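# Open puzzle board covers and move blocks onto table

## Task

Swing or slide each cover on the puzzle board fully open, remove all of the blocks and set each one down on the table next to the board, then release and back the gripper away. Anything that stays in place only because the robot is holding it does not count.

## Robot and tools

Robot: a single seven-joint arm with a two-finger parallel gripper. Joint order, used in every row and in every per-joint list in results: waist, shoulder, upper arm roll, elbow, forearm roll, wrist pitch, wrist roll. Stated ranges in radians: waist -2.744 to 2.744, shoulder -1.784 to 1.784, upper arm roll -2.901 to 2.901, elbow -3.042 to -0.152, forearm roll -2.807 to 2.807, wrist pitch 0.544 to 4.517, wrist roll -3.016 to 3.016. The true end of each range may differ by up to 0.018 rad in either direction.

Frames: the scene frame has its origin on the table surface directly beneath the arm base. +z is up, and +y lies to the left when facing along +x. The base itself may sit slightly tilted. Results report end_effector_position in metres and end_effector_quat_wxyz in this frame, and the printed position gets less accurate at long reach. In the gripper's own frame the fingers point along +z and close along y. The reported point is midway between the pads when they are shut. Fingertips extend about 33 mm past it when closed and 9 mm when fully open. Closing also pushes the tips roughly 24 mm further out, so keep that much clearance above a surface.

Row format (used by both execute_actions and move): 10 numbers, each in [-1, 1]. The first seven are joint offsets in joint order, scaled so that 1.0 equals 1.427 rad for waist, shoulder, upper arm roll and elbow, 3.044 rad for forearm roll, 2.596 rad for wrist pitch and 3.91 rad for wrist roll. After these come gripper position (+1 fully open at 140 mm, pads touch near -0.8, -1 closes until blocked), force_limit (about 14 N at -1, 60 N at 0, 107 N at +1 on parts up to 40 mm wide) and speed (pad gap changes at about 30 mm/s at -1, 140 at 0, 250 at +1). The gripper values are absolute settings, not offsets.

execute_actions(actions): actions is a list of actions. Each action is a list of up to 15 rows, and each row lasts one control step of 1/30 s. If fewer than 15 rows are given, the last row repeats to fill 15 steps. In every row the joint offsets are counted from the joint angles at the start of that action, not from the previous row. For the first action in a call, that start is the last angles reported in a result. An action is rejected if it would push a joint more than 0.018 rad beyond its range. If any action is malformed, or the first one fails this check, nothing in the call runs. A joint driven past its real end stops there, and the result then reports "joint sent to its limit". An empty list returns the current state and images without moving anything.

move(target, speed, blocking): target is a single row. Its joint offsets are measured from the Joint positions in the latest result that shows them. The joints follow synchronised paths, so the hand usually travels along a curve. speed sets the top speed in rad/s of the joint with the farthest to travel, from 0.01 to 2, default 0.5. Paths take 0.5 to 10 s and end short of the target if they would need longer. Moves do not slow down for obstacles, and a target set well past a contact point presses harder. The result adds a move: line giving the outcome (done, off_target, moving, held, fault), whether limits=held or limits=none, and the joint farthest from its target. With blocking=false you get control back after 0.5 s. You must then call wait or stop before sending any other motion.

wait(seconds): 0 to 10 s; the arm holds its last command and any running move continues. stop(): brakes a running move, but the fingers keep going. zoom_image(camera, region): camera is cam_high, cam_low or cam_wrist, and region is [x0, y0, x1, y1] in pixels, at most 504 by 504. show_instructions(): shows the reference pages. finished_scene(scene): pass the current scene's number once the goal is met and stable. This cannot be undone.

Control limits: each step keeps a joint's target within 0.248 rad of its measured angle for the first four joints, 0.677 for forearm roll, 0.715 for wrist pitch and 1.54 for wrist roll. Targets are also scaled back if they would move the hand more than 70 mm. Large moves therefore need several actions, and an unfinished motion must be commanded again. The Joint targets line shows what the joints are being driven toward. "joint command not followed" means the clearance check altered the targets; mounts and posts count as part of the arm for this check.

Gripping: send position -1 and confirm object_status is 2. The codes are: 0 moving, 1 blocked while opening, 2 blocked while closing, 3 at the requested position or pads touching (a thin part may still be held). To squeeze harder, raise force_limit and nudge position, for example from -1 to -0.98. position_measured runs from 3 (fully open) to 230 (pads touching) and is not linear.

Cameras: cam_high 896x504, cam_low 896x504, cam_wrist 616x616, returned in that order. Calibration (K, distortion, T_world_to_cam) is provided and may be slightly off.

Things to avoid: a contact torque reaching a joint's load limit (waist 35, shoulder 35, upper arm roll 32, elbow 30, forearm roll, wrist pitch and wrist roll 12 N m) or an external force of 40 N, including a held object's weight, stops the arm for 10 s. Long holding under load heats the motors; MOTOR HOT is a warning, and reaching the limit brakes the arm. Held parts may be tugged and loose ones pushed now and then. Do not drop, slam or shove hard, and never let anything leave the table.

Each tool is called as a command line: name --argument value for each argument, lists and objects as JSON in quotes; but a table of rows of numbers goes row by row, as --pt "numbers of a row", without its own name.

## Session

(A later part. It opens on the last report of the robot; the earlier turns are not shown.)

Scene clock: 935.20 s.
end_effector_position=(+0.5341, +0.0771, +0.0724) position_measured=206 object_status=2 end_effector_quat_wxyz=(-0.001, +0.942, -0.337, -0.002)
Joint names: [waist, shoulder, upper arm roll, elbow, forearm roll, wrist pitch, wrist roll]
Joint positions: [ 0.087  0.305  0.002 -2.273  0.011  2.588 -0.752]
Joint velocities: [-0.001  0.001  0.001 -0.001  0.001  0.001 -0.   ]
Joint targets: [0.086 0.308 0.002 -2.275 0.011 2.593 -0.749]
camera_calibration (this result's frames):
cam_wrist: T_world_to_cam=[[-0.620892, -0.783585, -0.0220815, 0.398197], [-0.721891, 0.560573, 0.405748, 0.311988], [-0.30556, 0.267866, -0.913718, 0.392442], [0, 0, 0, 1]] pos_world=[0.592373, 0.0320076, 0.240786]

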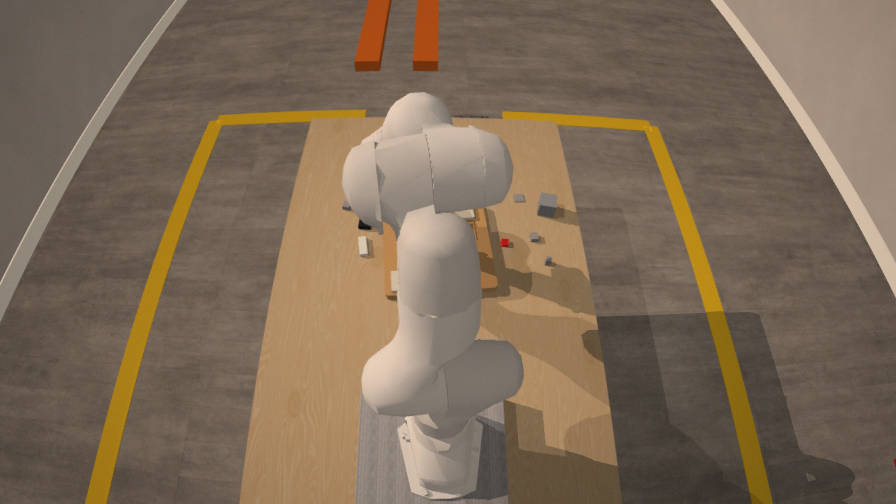

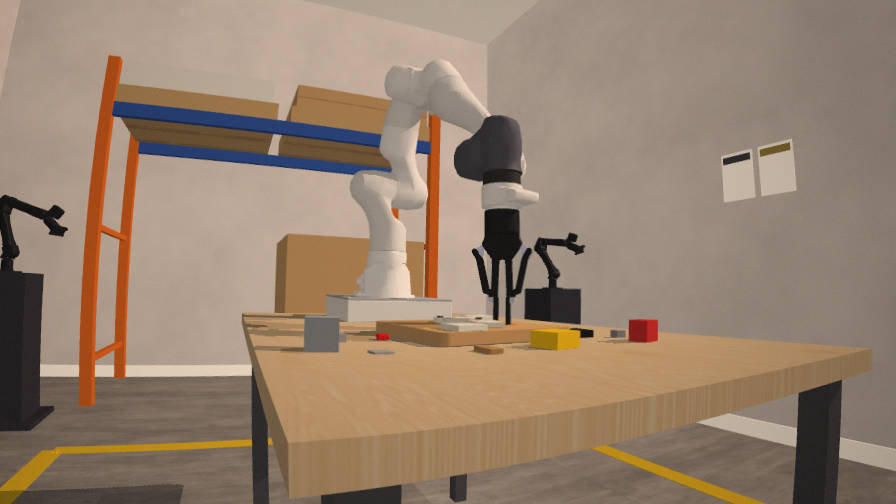

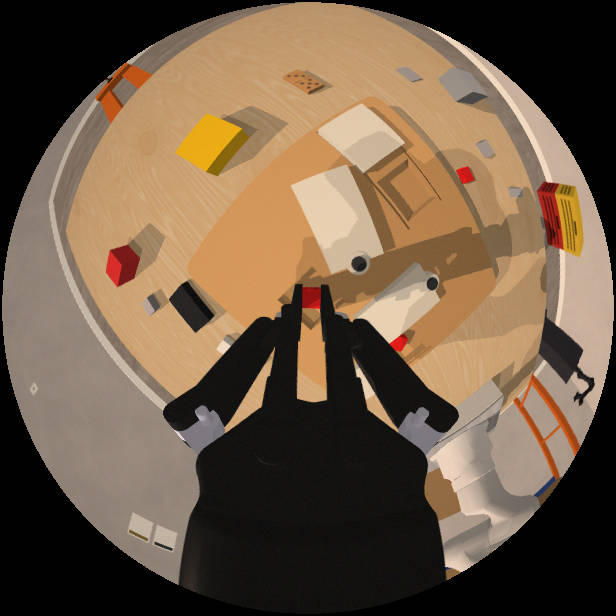

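execute_actions --actions '[[[0,-0.0044,0,-0.0036,0,0.001,0,-1,-0.2,-0.5],[0,-0.0080,0,-0.0057,0,0.001,0,-1,-0.2,-0.5],[0,-0.0122,0,-0.0081,0,0.001,0,-1,-0.2,-0.5],[0.0005,-0.0170,0,-0.0108,0,0.001,0,-1,-0.2,-0.5],[0.001,-0.0218,0,-0.0136,0,0.001,0,-1,-0.2,-0.5],[0.0013,-0.0267,0,-0.0163,0,0.001,0,-1,-0.2,-0.5],[0.0017,-0.0314,0,-0.0190,0,0.001,0,-1,-0.2,-0.5],[0.0025,-0.0356,0,-0.0214,0,0.001,0,-1,-0.2,-0.5],[0.0049,-0.0389,0,-0.0233,0,0.001,-0.001,-1,-0.2,-0.5],[0.0088,-0.0412,0,-0.0246,0,0.001,-0.0134,-1,-0.2,-0.5],[0.0142,-0.0422,0,-0.0252,0,0.001,-0.0266,-1,-0.2,-0.5],[0.0209,-0.0424,0,-0.0253,0,0.001,-0.0405,-1,-0.2,-0.5],[0.0289,-0.0424,0,-0.0253,0,0.001,-0.0548,-1,-0.2,-0.5],[0.0380,-0.0424,0,-0.0253,0,0.001,-0.0693,-1,-0.2,-0.5],[0.0481,-0.0450,0,-0.0270,0,0.002,-0.0834,-1,-0.2,-0.5]],[[0.0318,-0.0109,0,-0.0103,0,0.0043,-0.0740,-1,-0.2,-0.5],[0.0433,-0.0189,0,-0.0212,0,0.0068,-0.0868,-1,-0.2,-0.5],[0.0552,-0.0280,0,-0.0341,0,0.0092,-0.0984,-1,-0.2,-0.5],[0.0673,-0.0378,0,-0.0484,0,0.0116,-0.1087,-1,-0.2,-0.5],[0.0794,-0.0478,0,-0.0633,0,0.0138,-0.1173,-1,-0.2,-0.5],[0.0913,-0.0576,0,-0.0782,0,0.0157,-0.1240,-1,-0.2,-0.5],[0.1028,-0.0667,0,-0.0925,0,0.0173,-0.1289,-1,-0.2,-0.5],[0.1137,-0.0745,0,-0.1054,0,0.0185,-0.1316,-1,-0.2,-0.5],[0.1238,-0.0801,0,-0.1155,0,0.0192,-0.1322,-1,-0.2,-0.5],[0.1329,-0.0834,0,-0.1223,0,0.0194,-0.1306,-1,-0.2,-0.5],[0.1409,-0.0849,0,-0.1254,0,0.0189,-0.1269,-1,-0.2,-0.5],[0.1476,-0.0849,0,-0.1260,0,0.0177,-0.1212,-1,-0.2,-0.5],[0.1530,-0.0849,0,-0.1260,0,0.0158,-0.1136,-1,-0.2,-0.5],[0.1569,-0.0849,0,-0.1260,0,0.0158,-0.1042,-1,-0.2,-0.5],[0.1592,-0.0849,0,-0.1260,0,0.0158,-0.0933,-1,-0.2,-0.5]]]'

execute_actions --actions '[]'

Scene clock: 953.93 s.
end_effector_position=(+0.4452, +0.1846, +0.0910) position_measured=206 object_status=2 end_effector_quat_wxyz=(-0.004, +1.000, +0.007, -0.000)
Joint names: [waist, shoulder, upper arm roll, elbow, forearm roll, wrist pitch, wrist roll]
Joint positions: [ 0.338  0.13   0.002 -2.479  0.011  2.625 -1.203]
Joint velocities: [ 0.202 -0.024  0.004 -0.062  0.    -0.001 -0.011]
Joint targets: [0.352 0.125 0.000 -2.485 0.011 2.630 -1.210]
camera_calibration (this result's frames):
cam_wrist: T_world_to_cam=[[0.0305513, -0.999141, -0.028005, 0.177954], [-0.915145, -0.0392285, 0.401212, 0.377158], [-0.401966, 0.0133711, -0.915557, 0.44359], [0, 0, 0, 1]] pos_world=[0.518026, 0.186665, 0.259795]

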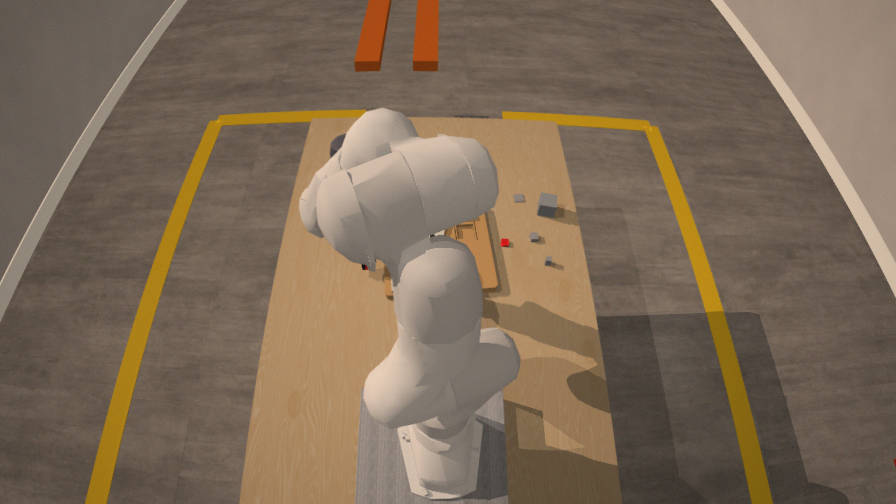

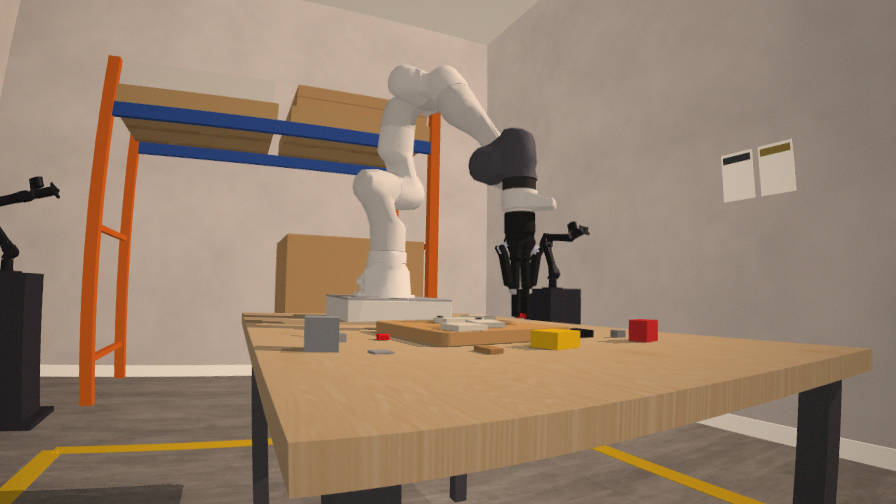

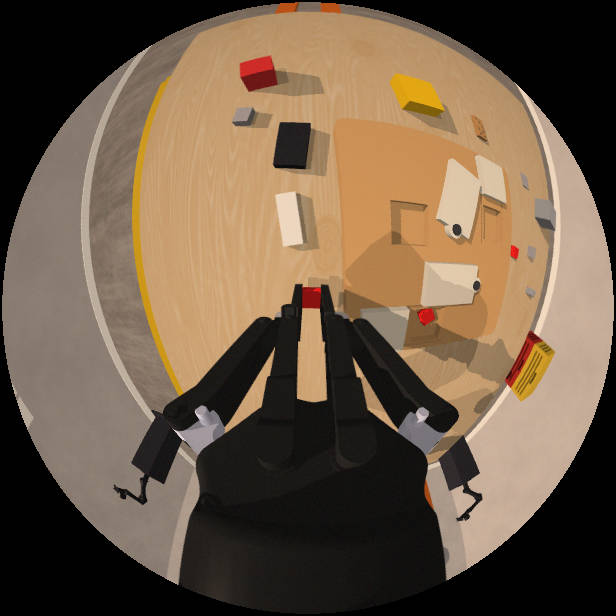

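Scene clock: 953.93 s.
end_effector_position=(+0.4452, +0.1846, +0.0910) position_measured=206 object_status=2 end_effector_quat_wxyz=(-0.004, +1.000, +0.007, -0.000)
Joint names: [waist, shoulder, upper arm roll, elbow, forearm roll, wrist pitch, wrist roll]
Joint positions: [ 0.338  0.13   0.002 -2.479  0.011  2.625 -1.203]
Joint velocities: [ 0.202 -0.024  0.004 -0.062  0.    -0.001 -0.011]
Joint targets: [0.352 0.125 0.000 -2.485 0.011 2.630 -1.210]
camera_calibration (this result's frames):
cam_wrist: T_world_to_cam=[[0.0305513, -0.999141, -0.028005, 0.177954], [-0.915145, -0.0392285, 0.401212, 0.377158], [-0.401966, 0.0133711, -0.915557, 0.44359], [0, 0, 0, 1]] pos_world=[0.518026, 0.186665, 0.259795]

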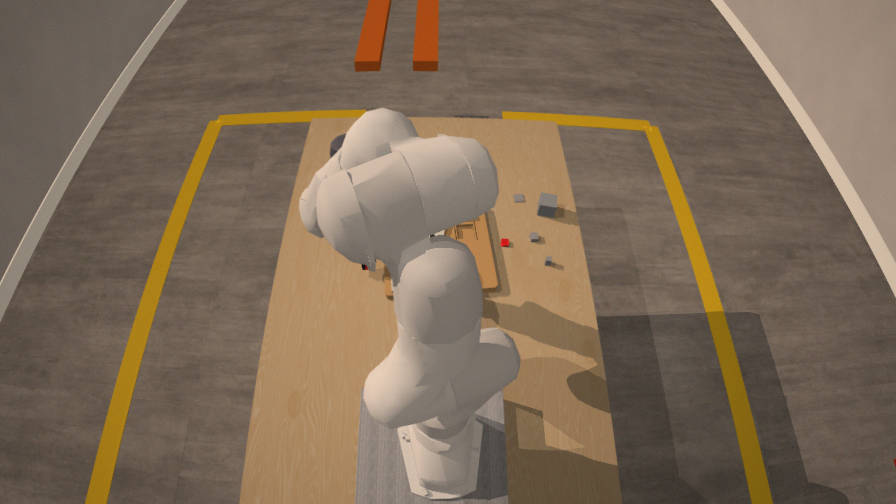

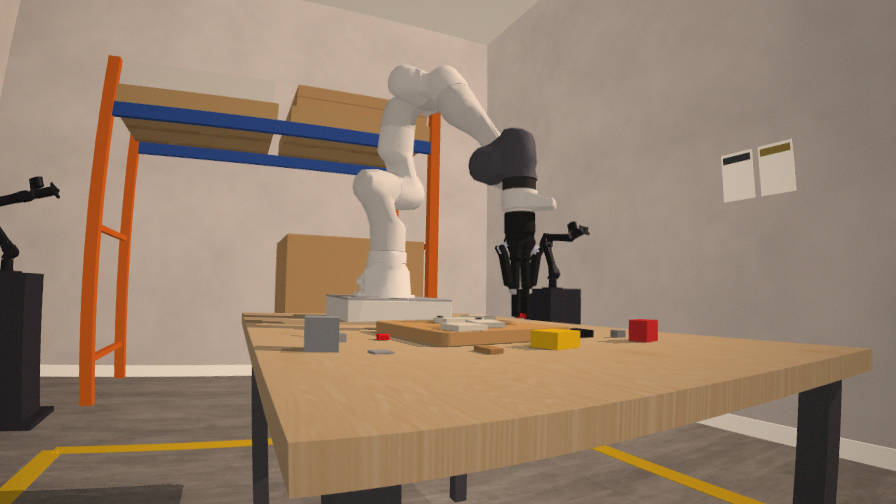

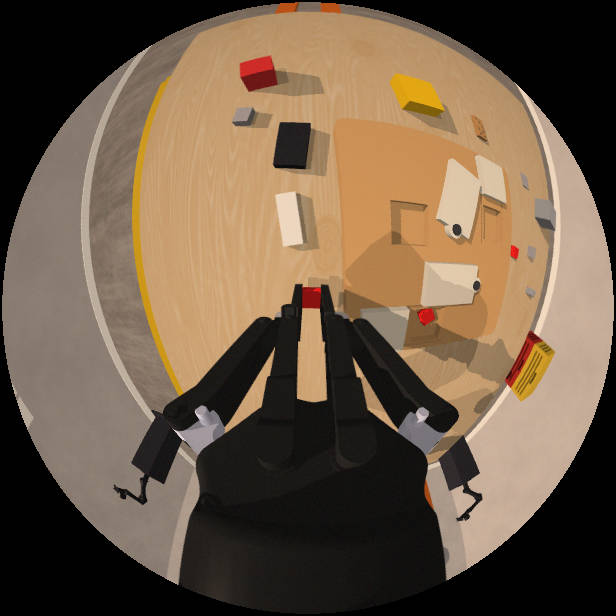

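execute_actions --actions '[]'

Scene clock: 955.67 s.
end_effector_position=(+0.4418, +0.1897, +0.0911) position_measured=206 object_status=2 end_effector_quat_wxyz=(-0.004, +1.000, +0.015, -0.000)
Joint names: [waist, shoulder, upper arm roll, elbow, forearm roll, wrist pitch, wrist roll]
Joint positions: [ 0.35   0.128  0.002 -2.483  0.011  2.626 -1.206]
Joint velocities: [-0.001 -0.001  0.    -0.001  0.    -0.001 -0.001]
Joint targets: [0.352 0.125 0.000 -2.485 0.011 2.630 -1.210]
camera_calibration (this result's frames):
cam_wrist: T_world_to_cam=[[0.0463284, -0.99853, -0.0281369, 0.176133], [-0.914377, -0.0537315, 0.401282, 0.376653], [-0.402203, 0.00713699, -0.915522, 0.443463], [0, 0, 0, 1]] pos_world=[0.514605, 0.192947, 0.259813]

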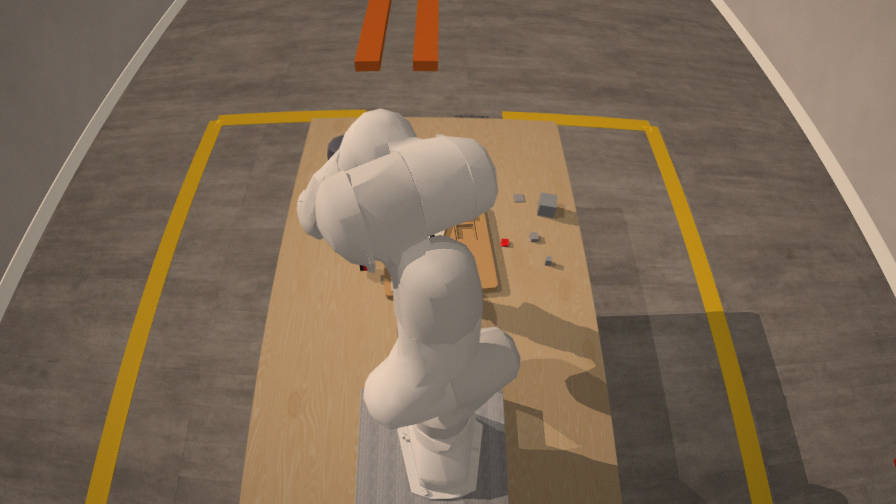

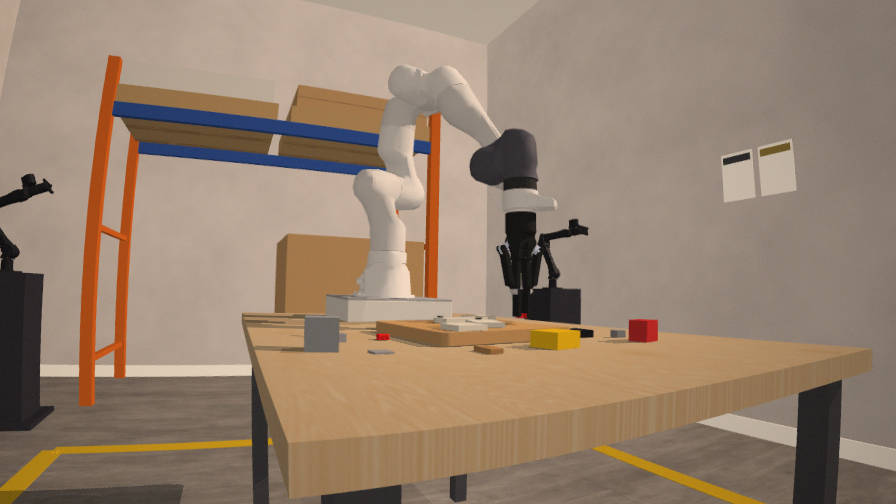

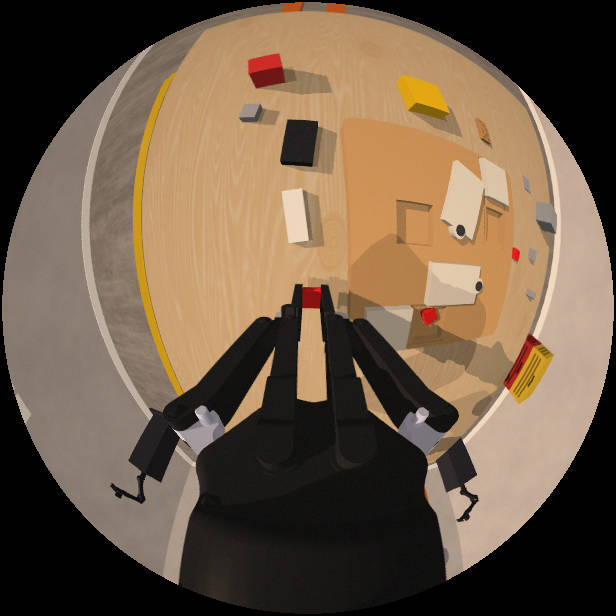

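execute_actions --actions '[[[0.001,0.0052,0,-0.001,0,0.0067,-0.001,-1,-0.2,0],[0.001,0.0098,0,-0.001,0,0.0117,-0.001,-1,-0.2,0],[0.001,0.0152,0,-0.001,0,0.0166,-0.001,-1,-0.2,0],[0.001,0.0213,0,-0.001,0,0.0213,-0.001,-1,-0.2,0],[0.001,0.0275,0,-0.001,0,0.0256,-0.001,-1,-0.2,0],[0.001,0.0338,0,-0.001,0,0.0294,-0.001,-1,-0.2,0],[0.001,0.0399,0,-0.001,0,0.0326,-0.001,-1,-0.2,0],[0.001,0.0453,0,-0.001,0,0.0350,-0.001,-1,-0.2,0],[0.001,0.0495,0,-0.001,0,0.0365,-0.001,-1,-0.2,0],[0.001,0.0524,0,-0.001,0,0.0368,-0.001,-1,-0.2,0],[0.001,0.0537,0,-0.001,0,0.0358,-0.001,-1,-0.2,0],[0.001,0.0542,0,-0.001,0,0.0335,-0.001,-1,-0.2,0],[0.001,0.0548,0,-0.001,0,0.0310,-0.001,-1,-0.2,0],[0.001,0.0554,0,-0.001,0,0.0305,-0.001,-1,-0.2,0],[0.001,0.0560,0,-0.001,0,0.0305,-0.001,-1,-0.2,0]]]'

Scene clock: 1004.47 s.
end_effector_position=(+0.4404, +0.1889, +0.0613) position_measured=206 object_status=2 end_effector_quat_wxyz=(-0.003, +1.000, +0.014, -0.002)
Joint names: [waist, shoulder, upper arm roll, elbow, forearm roll, wrist pitch, wrist roll]
Joint positions: [ 0.35   0.204  0.002 -2.483  0.011  2.698 -1.206]
Joint velocities: [-0.001  0.033 -0.001 -0.001 -0.002  0.012  0.001]
Joint targets: [0.352 0.208 0.002 -2.484 0.011 2.705 -1.210]
camera_calibration (this result's frames):
cam_wrist: T_world_to_cam=[[0.0459164, -0.998597, -0.0263837, 0.17465], [-0.913223, -0.0526659, 0.404043, 0.386384], [-0.404865, 0.00554197, -0.91436, 0.417031], [0, 0, 0, 1]] pos_world=[0.513677, 0.192443, 0.229809]

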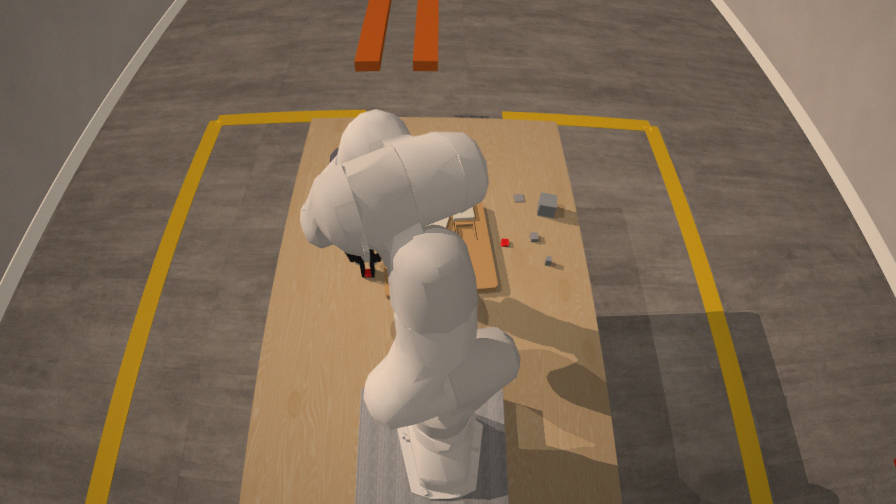

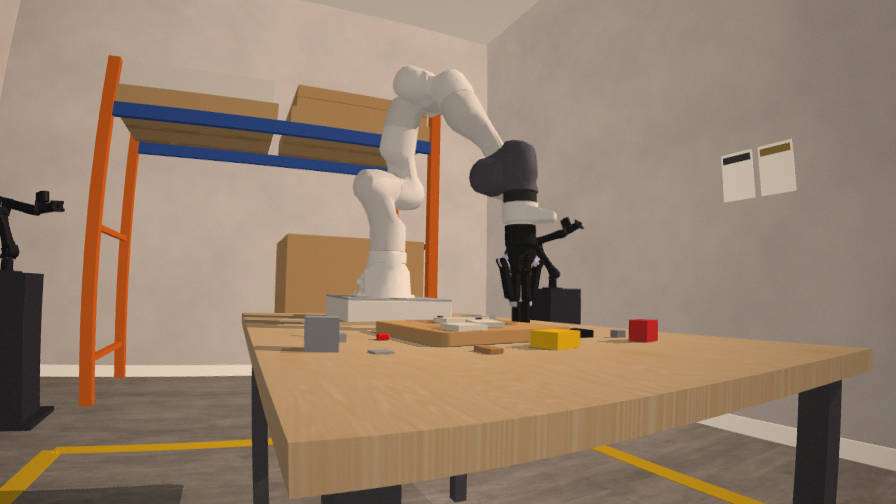

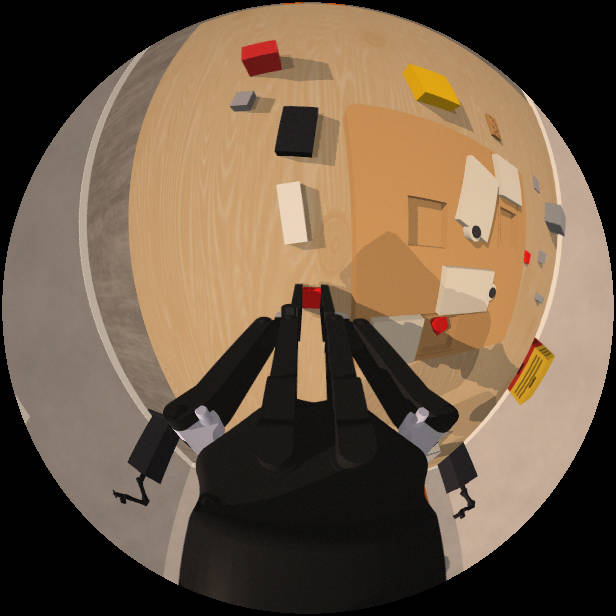

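execute_actions --actions '[[[0.001,0.0036,0,-0.001,0,0.0027,-0.001,-1,-0.2,0],[0.001,0.0044,0,-0.001,0,0.0027,-0.001,-1,-0.2,0],[0.001,0.0052,0,-0.001,0,0.0027,-0.001,-1,-0.2,0],[0.001,0.0060,0,-0.001,0,0.0027,-0.001,-1,-0.2,0],[0.001,0.0060,0,-0.001,0,0.0027,-0.001,-1,-0.2,0],[0.001,0.0060,0,-0.001,0,0.0027,-0.001,-0.4,-0.2,0],[0.001,0.0050,0,-0.001,0,0.002,-0.001,-0.4,-0.2,0],[0.001,0.0030,0,0,0,0.0015,-0.001,-0.4,-0.2,0],[0.001,0.0005,0,0,0,0.001,-0.001,-0.4,-0.2,0],[0.001,-0.0030,0,0.001,0,0.001,-0.001,-0.4,-0.2,0],[0.001,-0.0070,0,0.001,0,0.001,-0.001,-0.4,-0.2,0],[0.001,-0.0112,0,0.0015,0,0.001,-0.001,-0.4,-0.2,0],[0.001,-0.0150,0,0.002,0,0.001,-0.001,-0.4,-0.2,0],[0.001,-0.0180,0,0.003,0,0.001,-0.001,-0.4,-0.2,0],[0.001,-0.0202,0,0.004,0,0.001,-0.001,-0.4,-0.2,0]]]'

Scene clock: 1015.37 s.
end_effector_position=(+0.4462, +0.1914, +0.0694) position_measured=179 object_status=0 end_effector_quat_wxyz=(-0.006, +1.000, +0.014, +0.007)
Joint names: [waist, shoulder, upper arm roll, elbow, forearm roll, wrist pitch, wrist roll]
Joint positions: [ 0.35   0.188  0.002 -2.482  0.011  2.699 -1.206]
Joint velocities: [-0.    -0.136  0.     0.028 -0.001 -0.     0.001]
Joint targets: [0.352 0.175 0.002 -2.477 0.011 2.701 -1.210]
camera_calibration (this result's frames):
cam_wrist: T_world_to_cam=[[0.0463915, -0.998389, -0.0326666, 0.177228], [-0.919815, -0.0554491, 0.388414, 0.393065], [-0.3896, 0.0120282, -0.920906, 0.419211], [0, 0, 0, 1]] pos_world=[0.51665, 0.193696, 0.239171]

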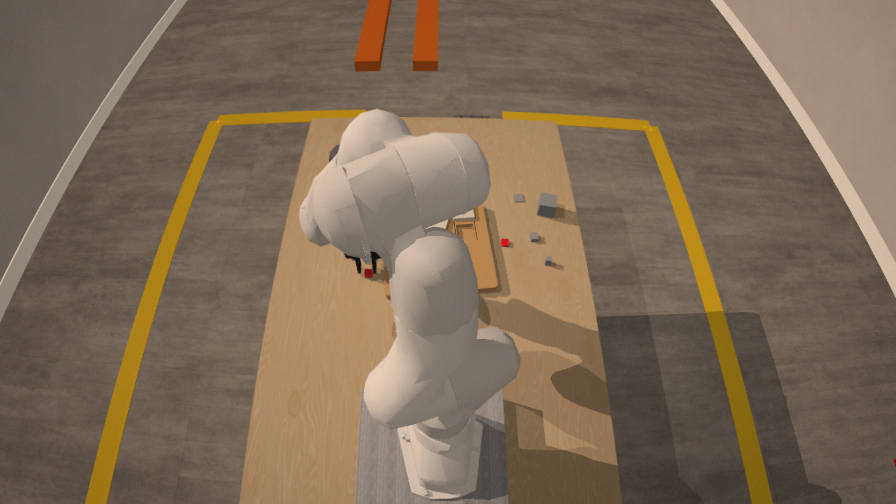

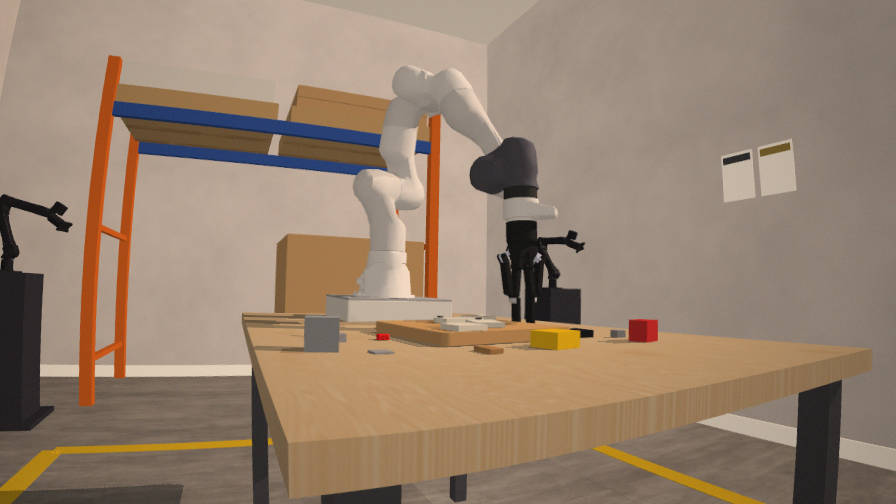

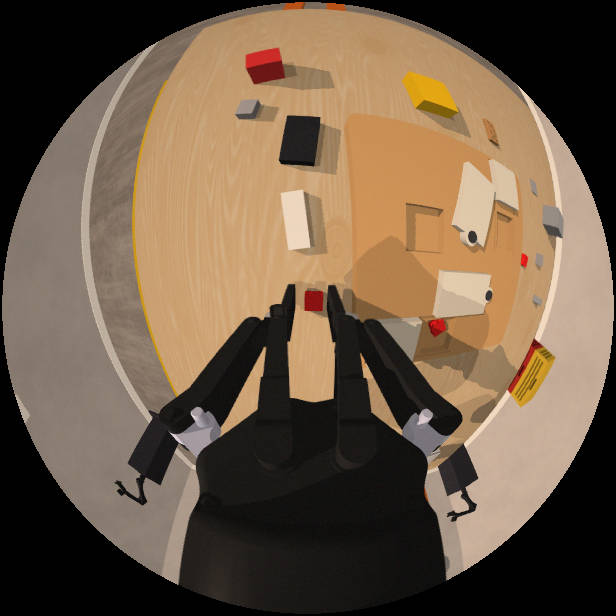

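execute_actions --actions '[[[-0.0025,-0.0091,0,0.0053,0,0.0005,-0.0081,-1,-0.2,0],[-0.0048,-0.0091,0,0.0076,0,0.0005,-0.0156,-1,-0.2,0],[-0.0086,-0.0091,0,0.0104,0,0.0005,-0.0237,-1,-0.2,0],[-0.0138,-0.0091,0,0.0134,0,0.0005,-0.0322,-1,-0.2,0],[-0.0204,-0.0091,0,0.0166,0,0.0005,-0.0409,-1,-0.2,0],[-0.0283,-0.0091,0,0.0198,0,0.0005,-0.0499,-1,-0.2,0],[-0.0374,-0.0091,0,0.0229,0,0.0005,-0.0590,-1,-0.2,0],[-0.0475,-0.0091,0,0.0257,0,0.0005,-0.0679,-1,-0.2,0],[-0.0585,-0.0091,0,0.0278,0,0.0005,-0.0767,-1,-0.2,0],[-0.0703,-0.0091,0,0.0293,0,0.0005,-0.0853,-1,-0.2,0],[-0.0827,-0.0091,0,0.0299,0,0.0005,-0.0934,-1,-0.2,0],[-0.0956,-0.0091,0,0.0301,0,0.0005,-0.1010,-1,-0.2,0],[-0.1087,-0.0091,0,0.0301,0,0.0005,-0.1079,-1,-0.2,0],[-0.1219,-0.0091,0,0.0301,0,0.0005,-0.1142,-1,-0.2,0],[-0.1350,-0.0091,0,0.0301,0,0.0005,-0.1196,-1,-0.2,0]],[[-0.0418,0,0,0.002,0,0,-0.0595,-1,-0.2,0],[-0.0542,0.001,0,0.002,0,0,-0.0631,-1,-0.2,0],[-0.0660,0.002,0,0.002,0,0,-0.0658,-1,-0.2,0],[-0.0771,0.0025,0,0.002,0,0,-0.0674,-1,-0.2,0],[-0.0872,0.003,0,0.002,0,0,-0.0680,-1,-0.2,0],[-0.0962,0.0035,0,0.002,0,0,-0.0675,-1,-0.2,0],[-0.1041,0.004,0,0.002,0,0,-0.0660,-1,-0.2,0],[-0.1107,0.0043,0,0.002,0,0,-0.0635,-1,-0.2,0],[-0.1159,0.0043,0,0.002,0,0,-0.0599,-1,-0.2,0],[-0.1197,0.0043,0,0.002,0,0,-0.0555,-1,-0.2,0],[-0.1220,0.0043,0,0.002,0,0,-0.0501,-1,-0.2,0],[-0.1228,0.0043,0,0.002,0,0,-0.0439,-1,-0.2,0]]]'

Scene clock: 1066.53 s.
end_effector_position=(+0.5114, +0.0429, +0.0879) position_measured=232 object_status=3 end_effector_quat_wxyz=(-0.002, +0.997, +0.063, +0.033)
Joint names: [waist, shoulder, upper arm roll, elbow, forearm roll, wrist pitch, wrist roll]
Joint positions: [ 0.029  0.18   0.002 -2.441  0.011  2.699 -1.626]
Joint velocities: [-0.025  0.001  0.     0.001 -0.001 -0.    -0.005]
Joint targets: [0.025 0.182 0.004 -2.439 0.011 2.699 -1.631]
camera_calibration (this result's frames):
cam_wrist: T_world_to_cam=[[0.145231, -0.989218, -0.0188813, -0.0255571], [-0.929536, -0.142956, 0.339893, 0.45067], [-0.338927, -0.031812, -0.940275, 0.441062], [0, 0, 0, 1]] pos_world=[0.572114, 0.0531756, 0.261058]

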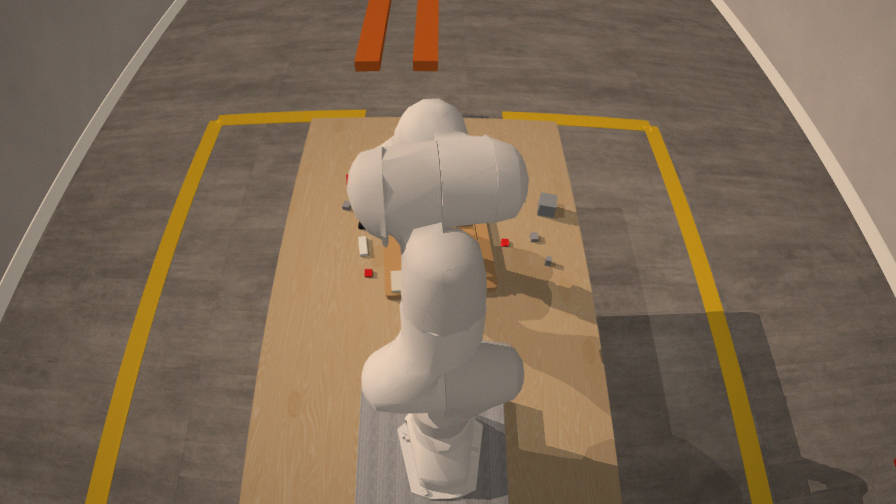

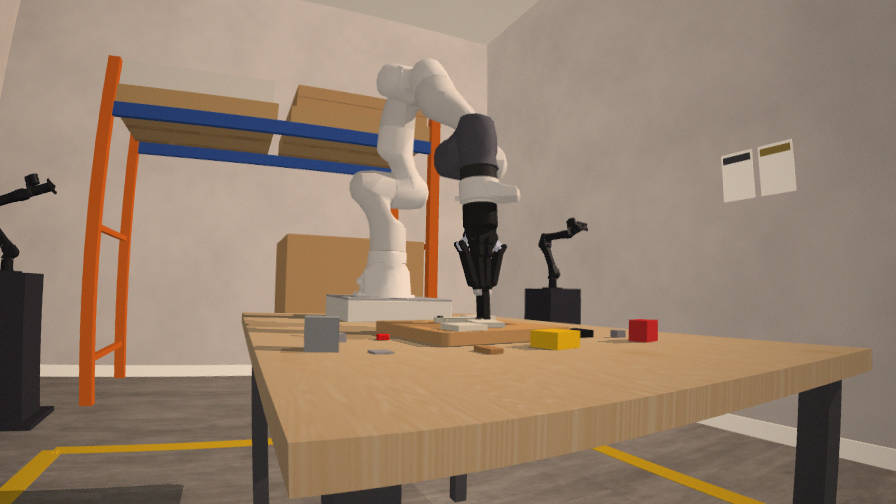

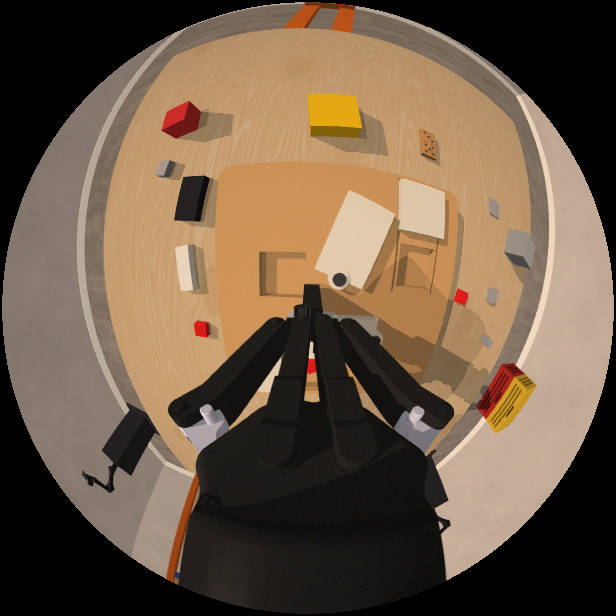

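execute_actions --actions '[[[-0.0028,-0.0021,0,-0.0025,0,-0.001,-0.001,-1,-0.2,0],[-0.0028,-0.0029,0,-0.0037,0,-0.001,-0.001,-1,-0.2,0],[-0.0028,-0.0044,0,-0.0057,0,-0.001,-0.001,-1,-0.2,0],[-0.0028,-0.0063,0,-0.0085,0,-0.001,-0.001,-1,-0.2,0],[-0.0028,-0.0088,0,-0.0121,0,-0.001,-0.001,-1,-0.2,0],[-0.0028,-0.0118,0,-0.0164,0,-0.001,-0.001,-1,-0.2,0],[-0.0028,-0.0154,0,-0.0214,0,-0.001,-0.001,-1,-0.2,0],[-0.0028,-0.0194,0,-0.0270,0,-0.001,-0.001,-1,-0.2,0],[-0.0028,-0.0238,0,-0.0332,0,-0.001,-0.001,-1,-0.2,0],[-0.0028,-0.0286,0,-0.0400,0,-0.001,-0.001,-1,-0.2,0],[-0.0028,-0.0339,0,-0.0473,0,-0.001,-0.001,-1,-0.2,0],[-0.0030,-0.0394,0,-0.0550,0,-0.001,-0.001,-1,-0.2,0],[-0.0037,-0.0453,0,-0.0630,0,-0.001,-0.001,-1,-0.2,0],[-0.0049,-0.0513,0,-0.0714,0,-0.001,-0.001,-1,-0.2,0],[-0.0064,-0.0576,0,-0.0800,0,-0.001,-0.001,-1,-0.2,0]],[[-0.0063,-0.0208,-0.0005,-0.0282,0,-0.0005,0,-1,-0.2,0],[-0.0088,-0.0273,-0.0005,-0.0370,0,-0.0005,0,-1,-0.2,0],[-0.0116,-0.0338,-0.0005,-0.0458,0,-0.0005,0,-1,-0.2,0],[-0.0147,-0.0404,-0.0005,-0.0545,0,-0.0005,0,-1,-0.2,0],[-0.0183,-0.0468,-0.0005,-0.0631,0,-0.0005,0,-1,-0.2,0],[-0.0221,-0.0532,-0.0005,-0.0715,0,-0.0005,0,-1,-0.2,0],[-0.0262,-0.0592,-0.0005,-0.0795,0,-0.0005,0,-1,-0.2,0],[-0.0305,-0.0651,-0.0005,-0.0872,0,-0.0005,0,-1,-0.2,0],[-0.0351,-0.0706,-0.0005,-0.0945,0,-0.0005,0,-1,-0.2,0],[-0.0398,-0.0758,-0.0005,-0.1013,0,-0.0005,0,-1,-0.2,0],[-0.0446,-0.0807,-0.0005,-0.1075,0,-0.0005,0,-1,-0.2,0],[-0.0495,-0.0850,-0.0005,-0.1131,0,-0.0005,0,-1,-0.2,0],[-0.0545,-0.0888,-0.0005,-0.1181,0,-0.0005,0,-1,-0.2,0],[-0.0594,-0.0922,-0.0005,-0.1224,0,-0.0005,0,-1,-0.2,0],[-0.0644,-0.0949,-0.0005,-0.1260,0,-0.0005,0,-1,-0.2,0]],[[-0.0170,-0.0112,-0.0005,-0.0141,0,0,0,-1,-0.2,0],[-0.0217,-0.0127,-0.0005,-0.0161,0,0,0,-1,-0.2,0],[-0.0263,-0.0137,-0.0005,-0.0173,0,0,0,-1,-0.2,0],[-0.0306,-0.0140,-0.0005,-0.0177,0,0,0,-1,-0.2,0],[-0.0347,-0.0140,-0.0005,-0.0177,0,0,0,-1,-0.2,0],[-0.0385,-0.0140,-0.0005,-0.0177,0,0,0,-1,-0.2,0],[-0.0420,-0.0140,-0.0005,-0.0177,0,0,0,-1,-0.2,0],[-0.0452,-0.0140,-0.0005,-0.0177,0,0,0,-1,-0.2,0],[-0.0480,-0.0140,-0.0005,-0.0177,0,0,0,-1,-0.2,0],[-0.0504,-0.0140,-0.0005,-0.0177,0,0,0,-1,-0.2,0],[-0.0524,-0.0140,-0.0005,-0.0177,0,0,0,-1,-0.2,0],[-0.0540,-0.0140,-0.0005,-0.0177,0,0,0,-1,-0.2,0],[-0.0552,-0.0140,-0.0005,-0.0177,0,0,0,-1,-0.2,0],[-0.0558,-0.0140,-0.0005,-0.0177,0,0,0,-1,-0.2,0],[-0.0561,-0.0140,-0.0005,-0.0177,0,0,0,-1,-0.2,0]]]'

Scene clock: 1186.47 s.
end_effector_position=(+0.4078, -0.0258, +0.0865) position_measured=232 object_status=3 end_effector_quat_wxyz=(-0.000, +1.000, -0.010, -0.001)
Joint names: [waist, shoulder, upper arm roll, elbow, forearm roll, wrist pitch, wrist roll]
Joint positions: [-0.12  -0.022  0.003 -2.712  0.011  2.699 -1.627]
Joint velocities: [-0.012  0.002  0.016  0.001  0.001 -0.    -0.   ]
Joint targets: [-0.128 -0.025 0.001 -2.714 0.011 2.699 -1.627]
camera_calibration (this result's frames):
cam_wrist: T_world_to_cam=[[-0.00173853, -0.999778, -0.0210108, -0.018725], [-0.915011, -0.00688586, 0.403369, 0.337062], [-0.403424, 0.0199264, -0.914796, 0.427893], [0, 0, 0, 1]] pos_world=[0.481005, -0.0249262, 0.255081]

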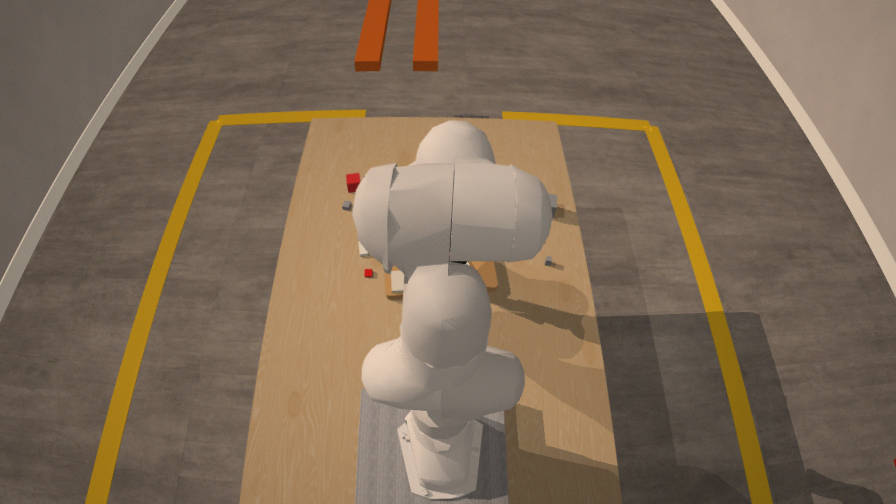

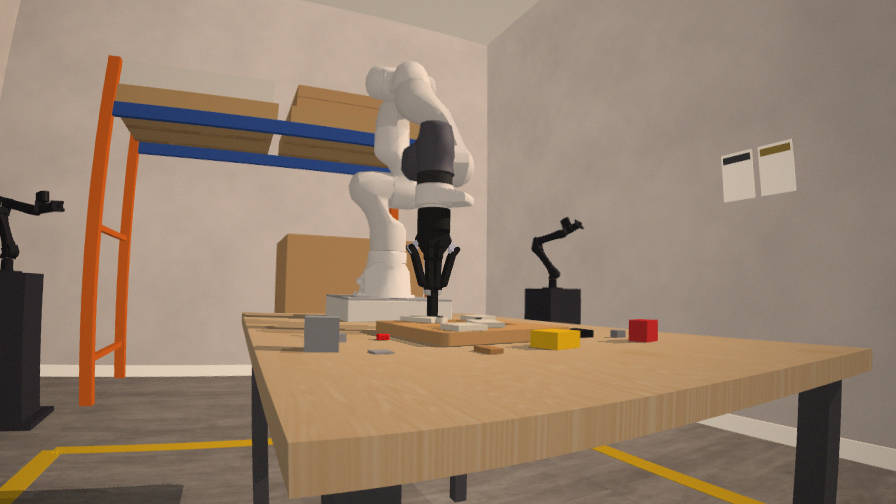

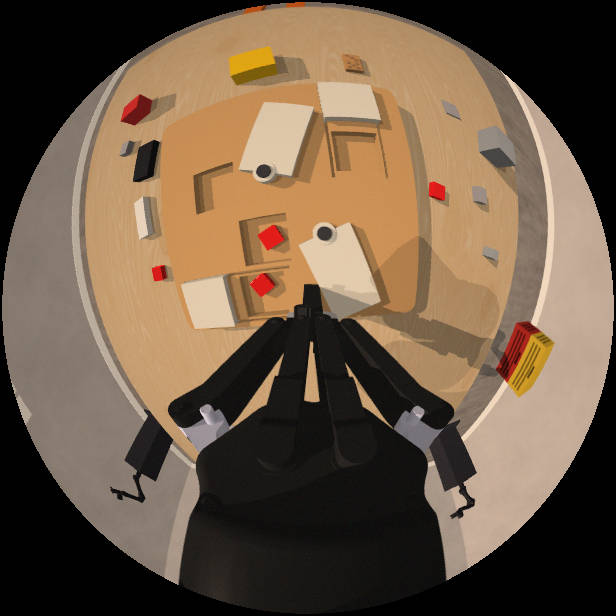

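execute_actions --actions '[]'

zoom_image --camera "cam_wrist" --region '[220, 205, 340, 325]'

Scene clock: 1190.60 s.
end_effector_position=(+0.4078, -0.0258, +0.0865) position_measured=232 object_status=3 end_effector_quat_wxyz=(-0.000, +1.000, -0.009, -0.001)
Joint names: [waist, shoulder, upper arm roll, elbow, forearm roll, wrist pitch, wrist roll]
Joint positions: [-0.121 -0.022  0.004 -2.712  0.011  2.699 -1.627]
Joint velocities: [ 0.     0.001  0.001  0.001  0.001 -0.001  0.001]
Joint targets: [-0.128 -0.025 0.001 -2.714 0.011 2.699 -1.627]
camera_calibration (this result's frames):
cam_wrist: T_world_to_cam=[[-0.00163956, -0.999778, -0.0209846, -0.0187353], [-0.915005, -0.00696615, 0.403383, 0.337048], [-0.40344, 0.0198623, -0.914791, 0.42789], [0, 0, 0, 1]] pos_world=[0.480998, -0.0248821, 0.255077]

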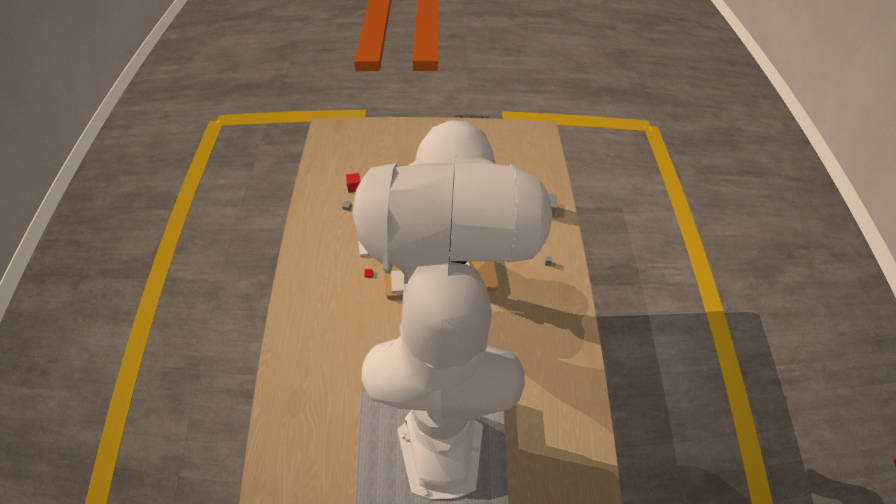

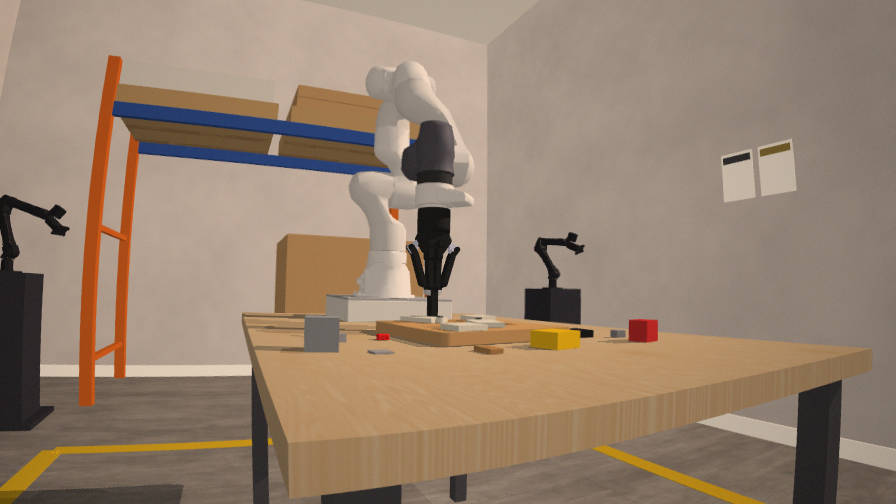

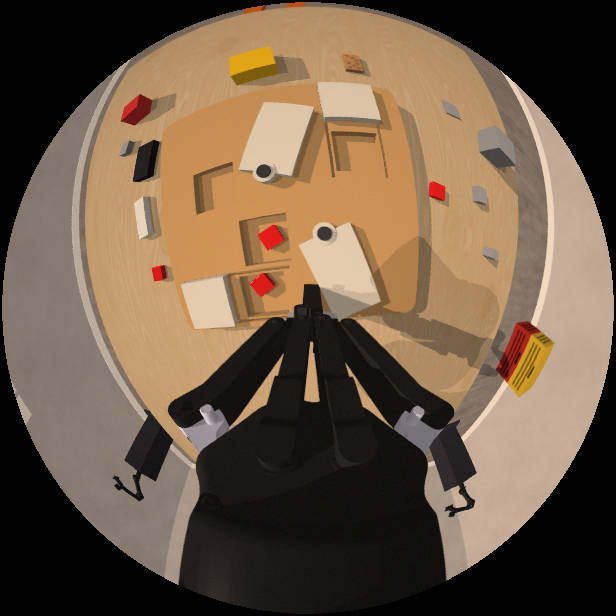

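Region (220, 205, 340, 325) of cam_wrist's 616x616 image, scaled by 4.200, with more detail than that image has.

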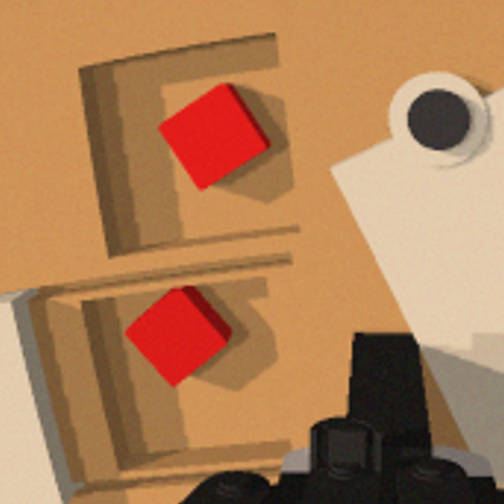

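zoom_image --camera "cam_wrist" --region '[234, 208, 297, 271]'

zoom_image --camera "cam_wrist" --region '[234, 262, 297, 325]'

Region (234, 208, 297, 271) of cam_wrist's 616x616 image, scaled by 8.000, with more detail than that image has.

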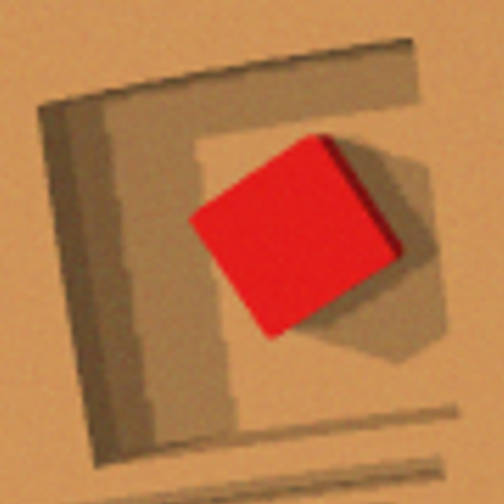

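Region (234, 262, 297, 325) of cam_wrist's 616x616 image, scaled by 8.000, with more detail than that image has.

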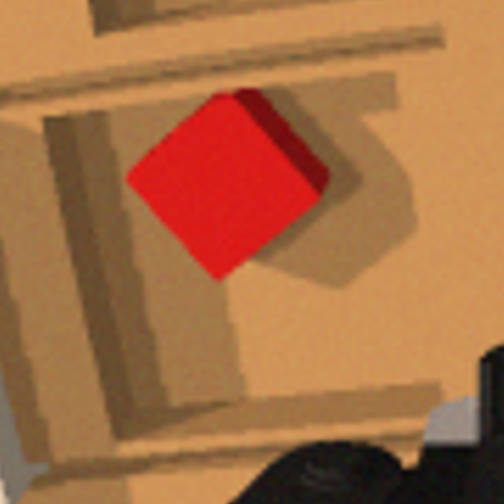

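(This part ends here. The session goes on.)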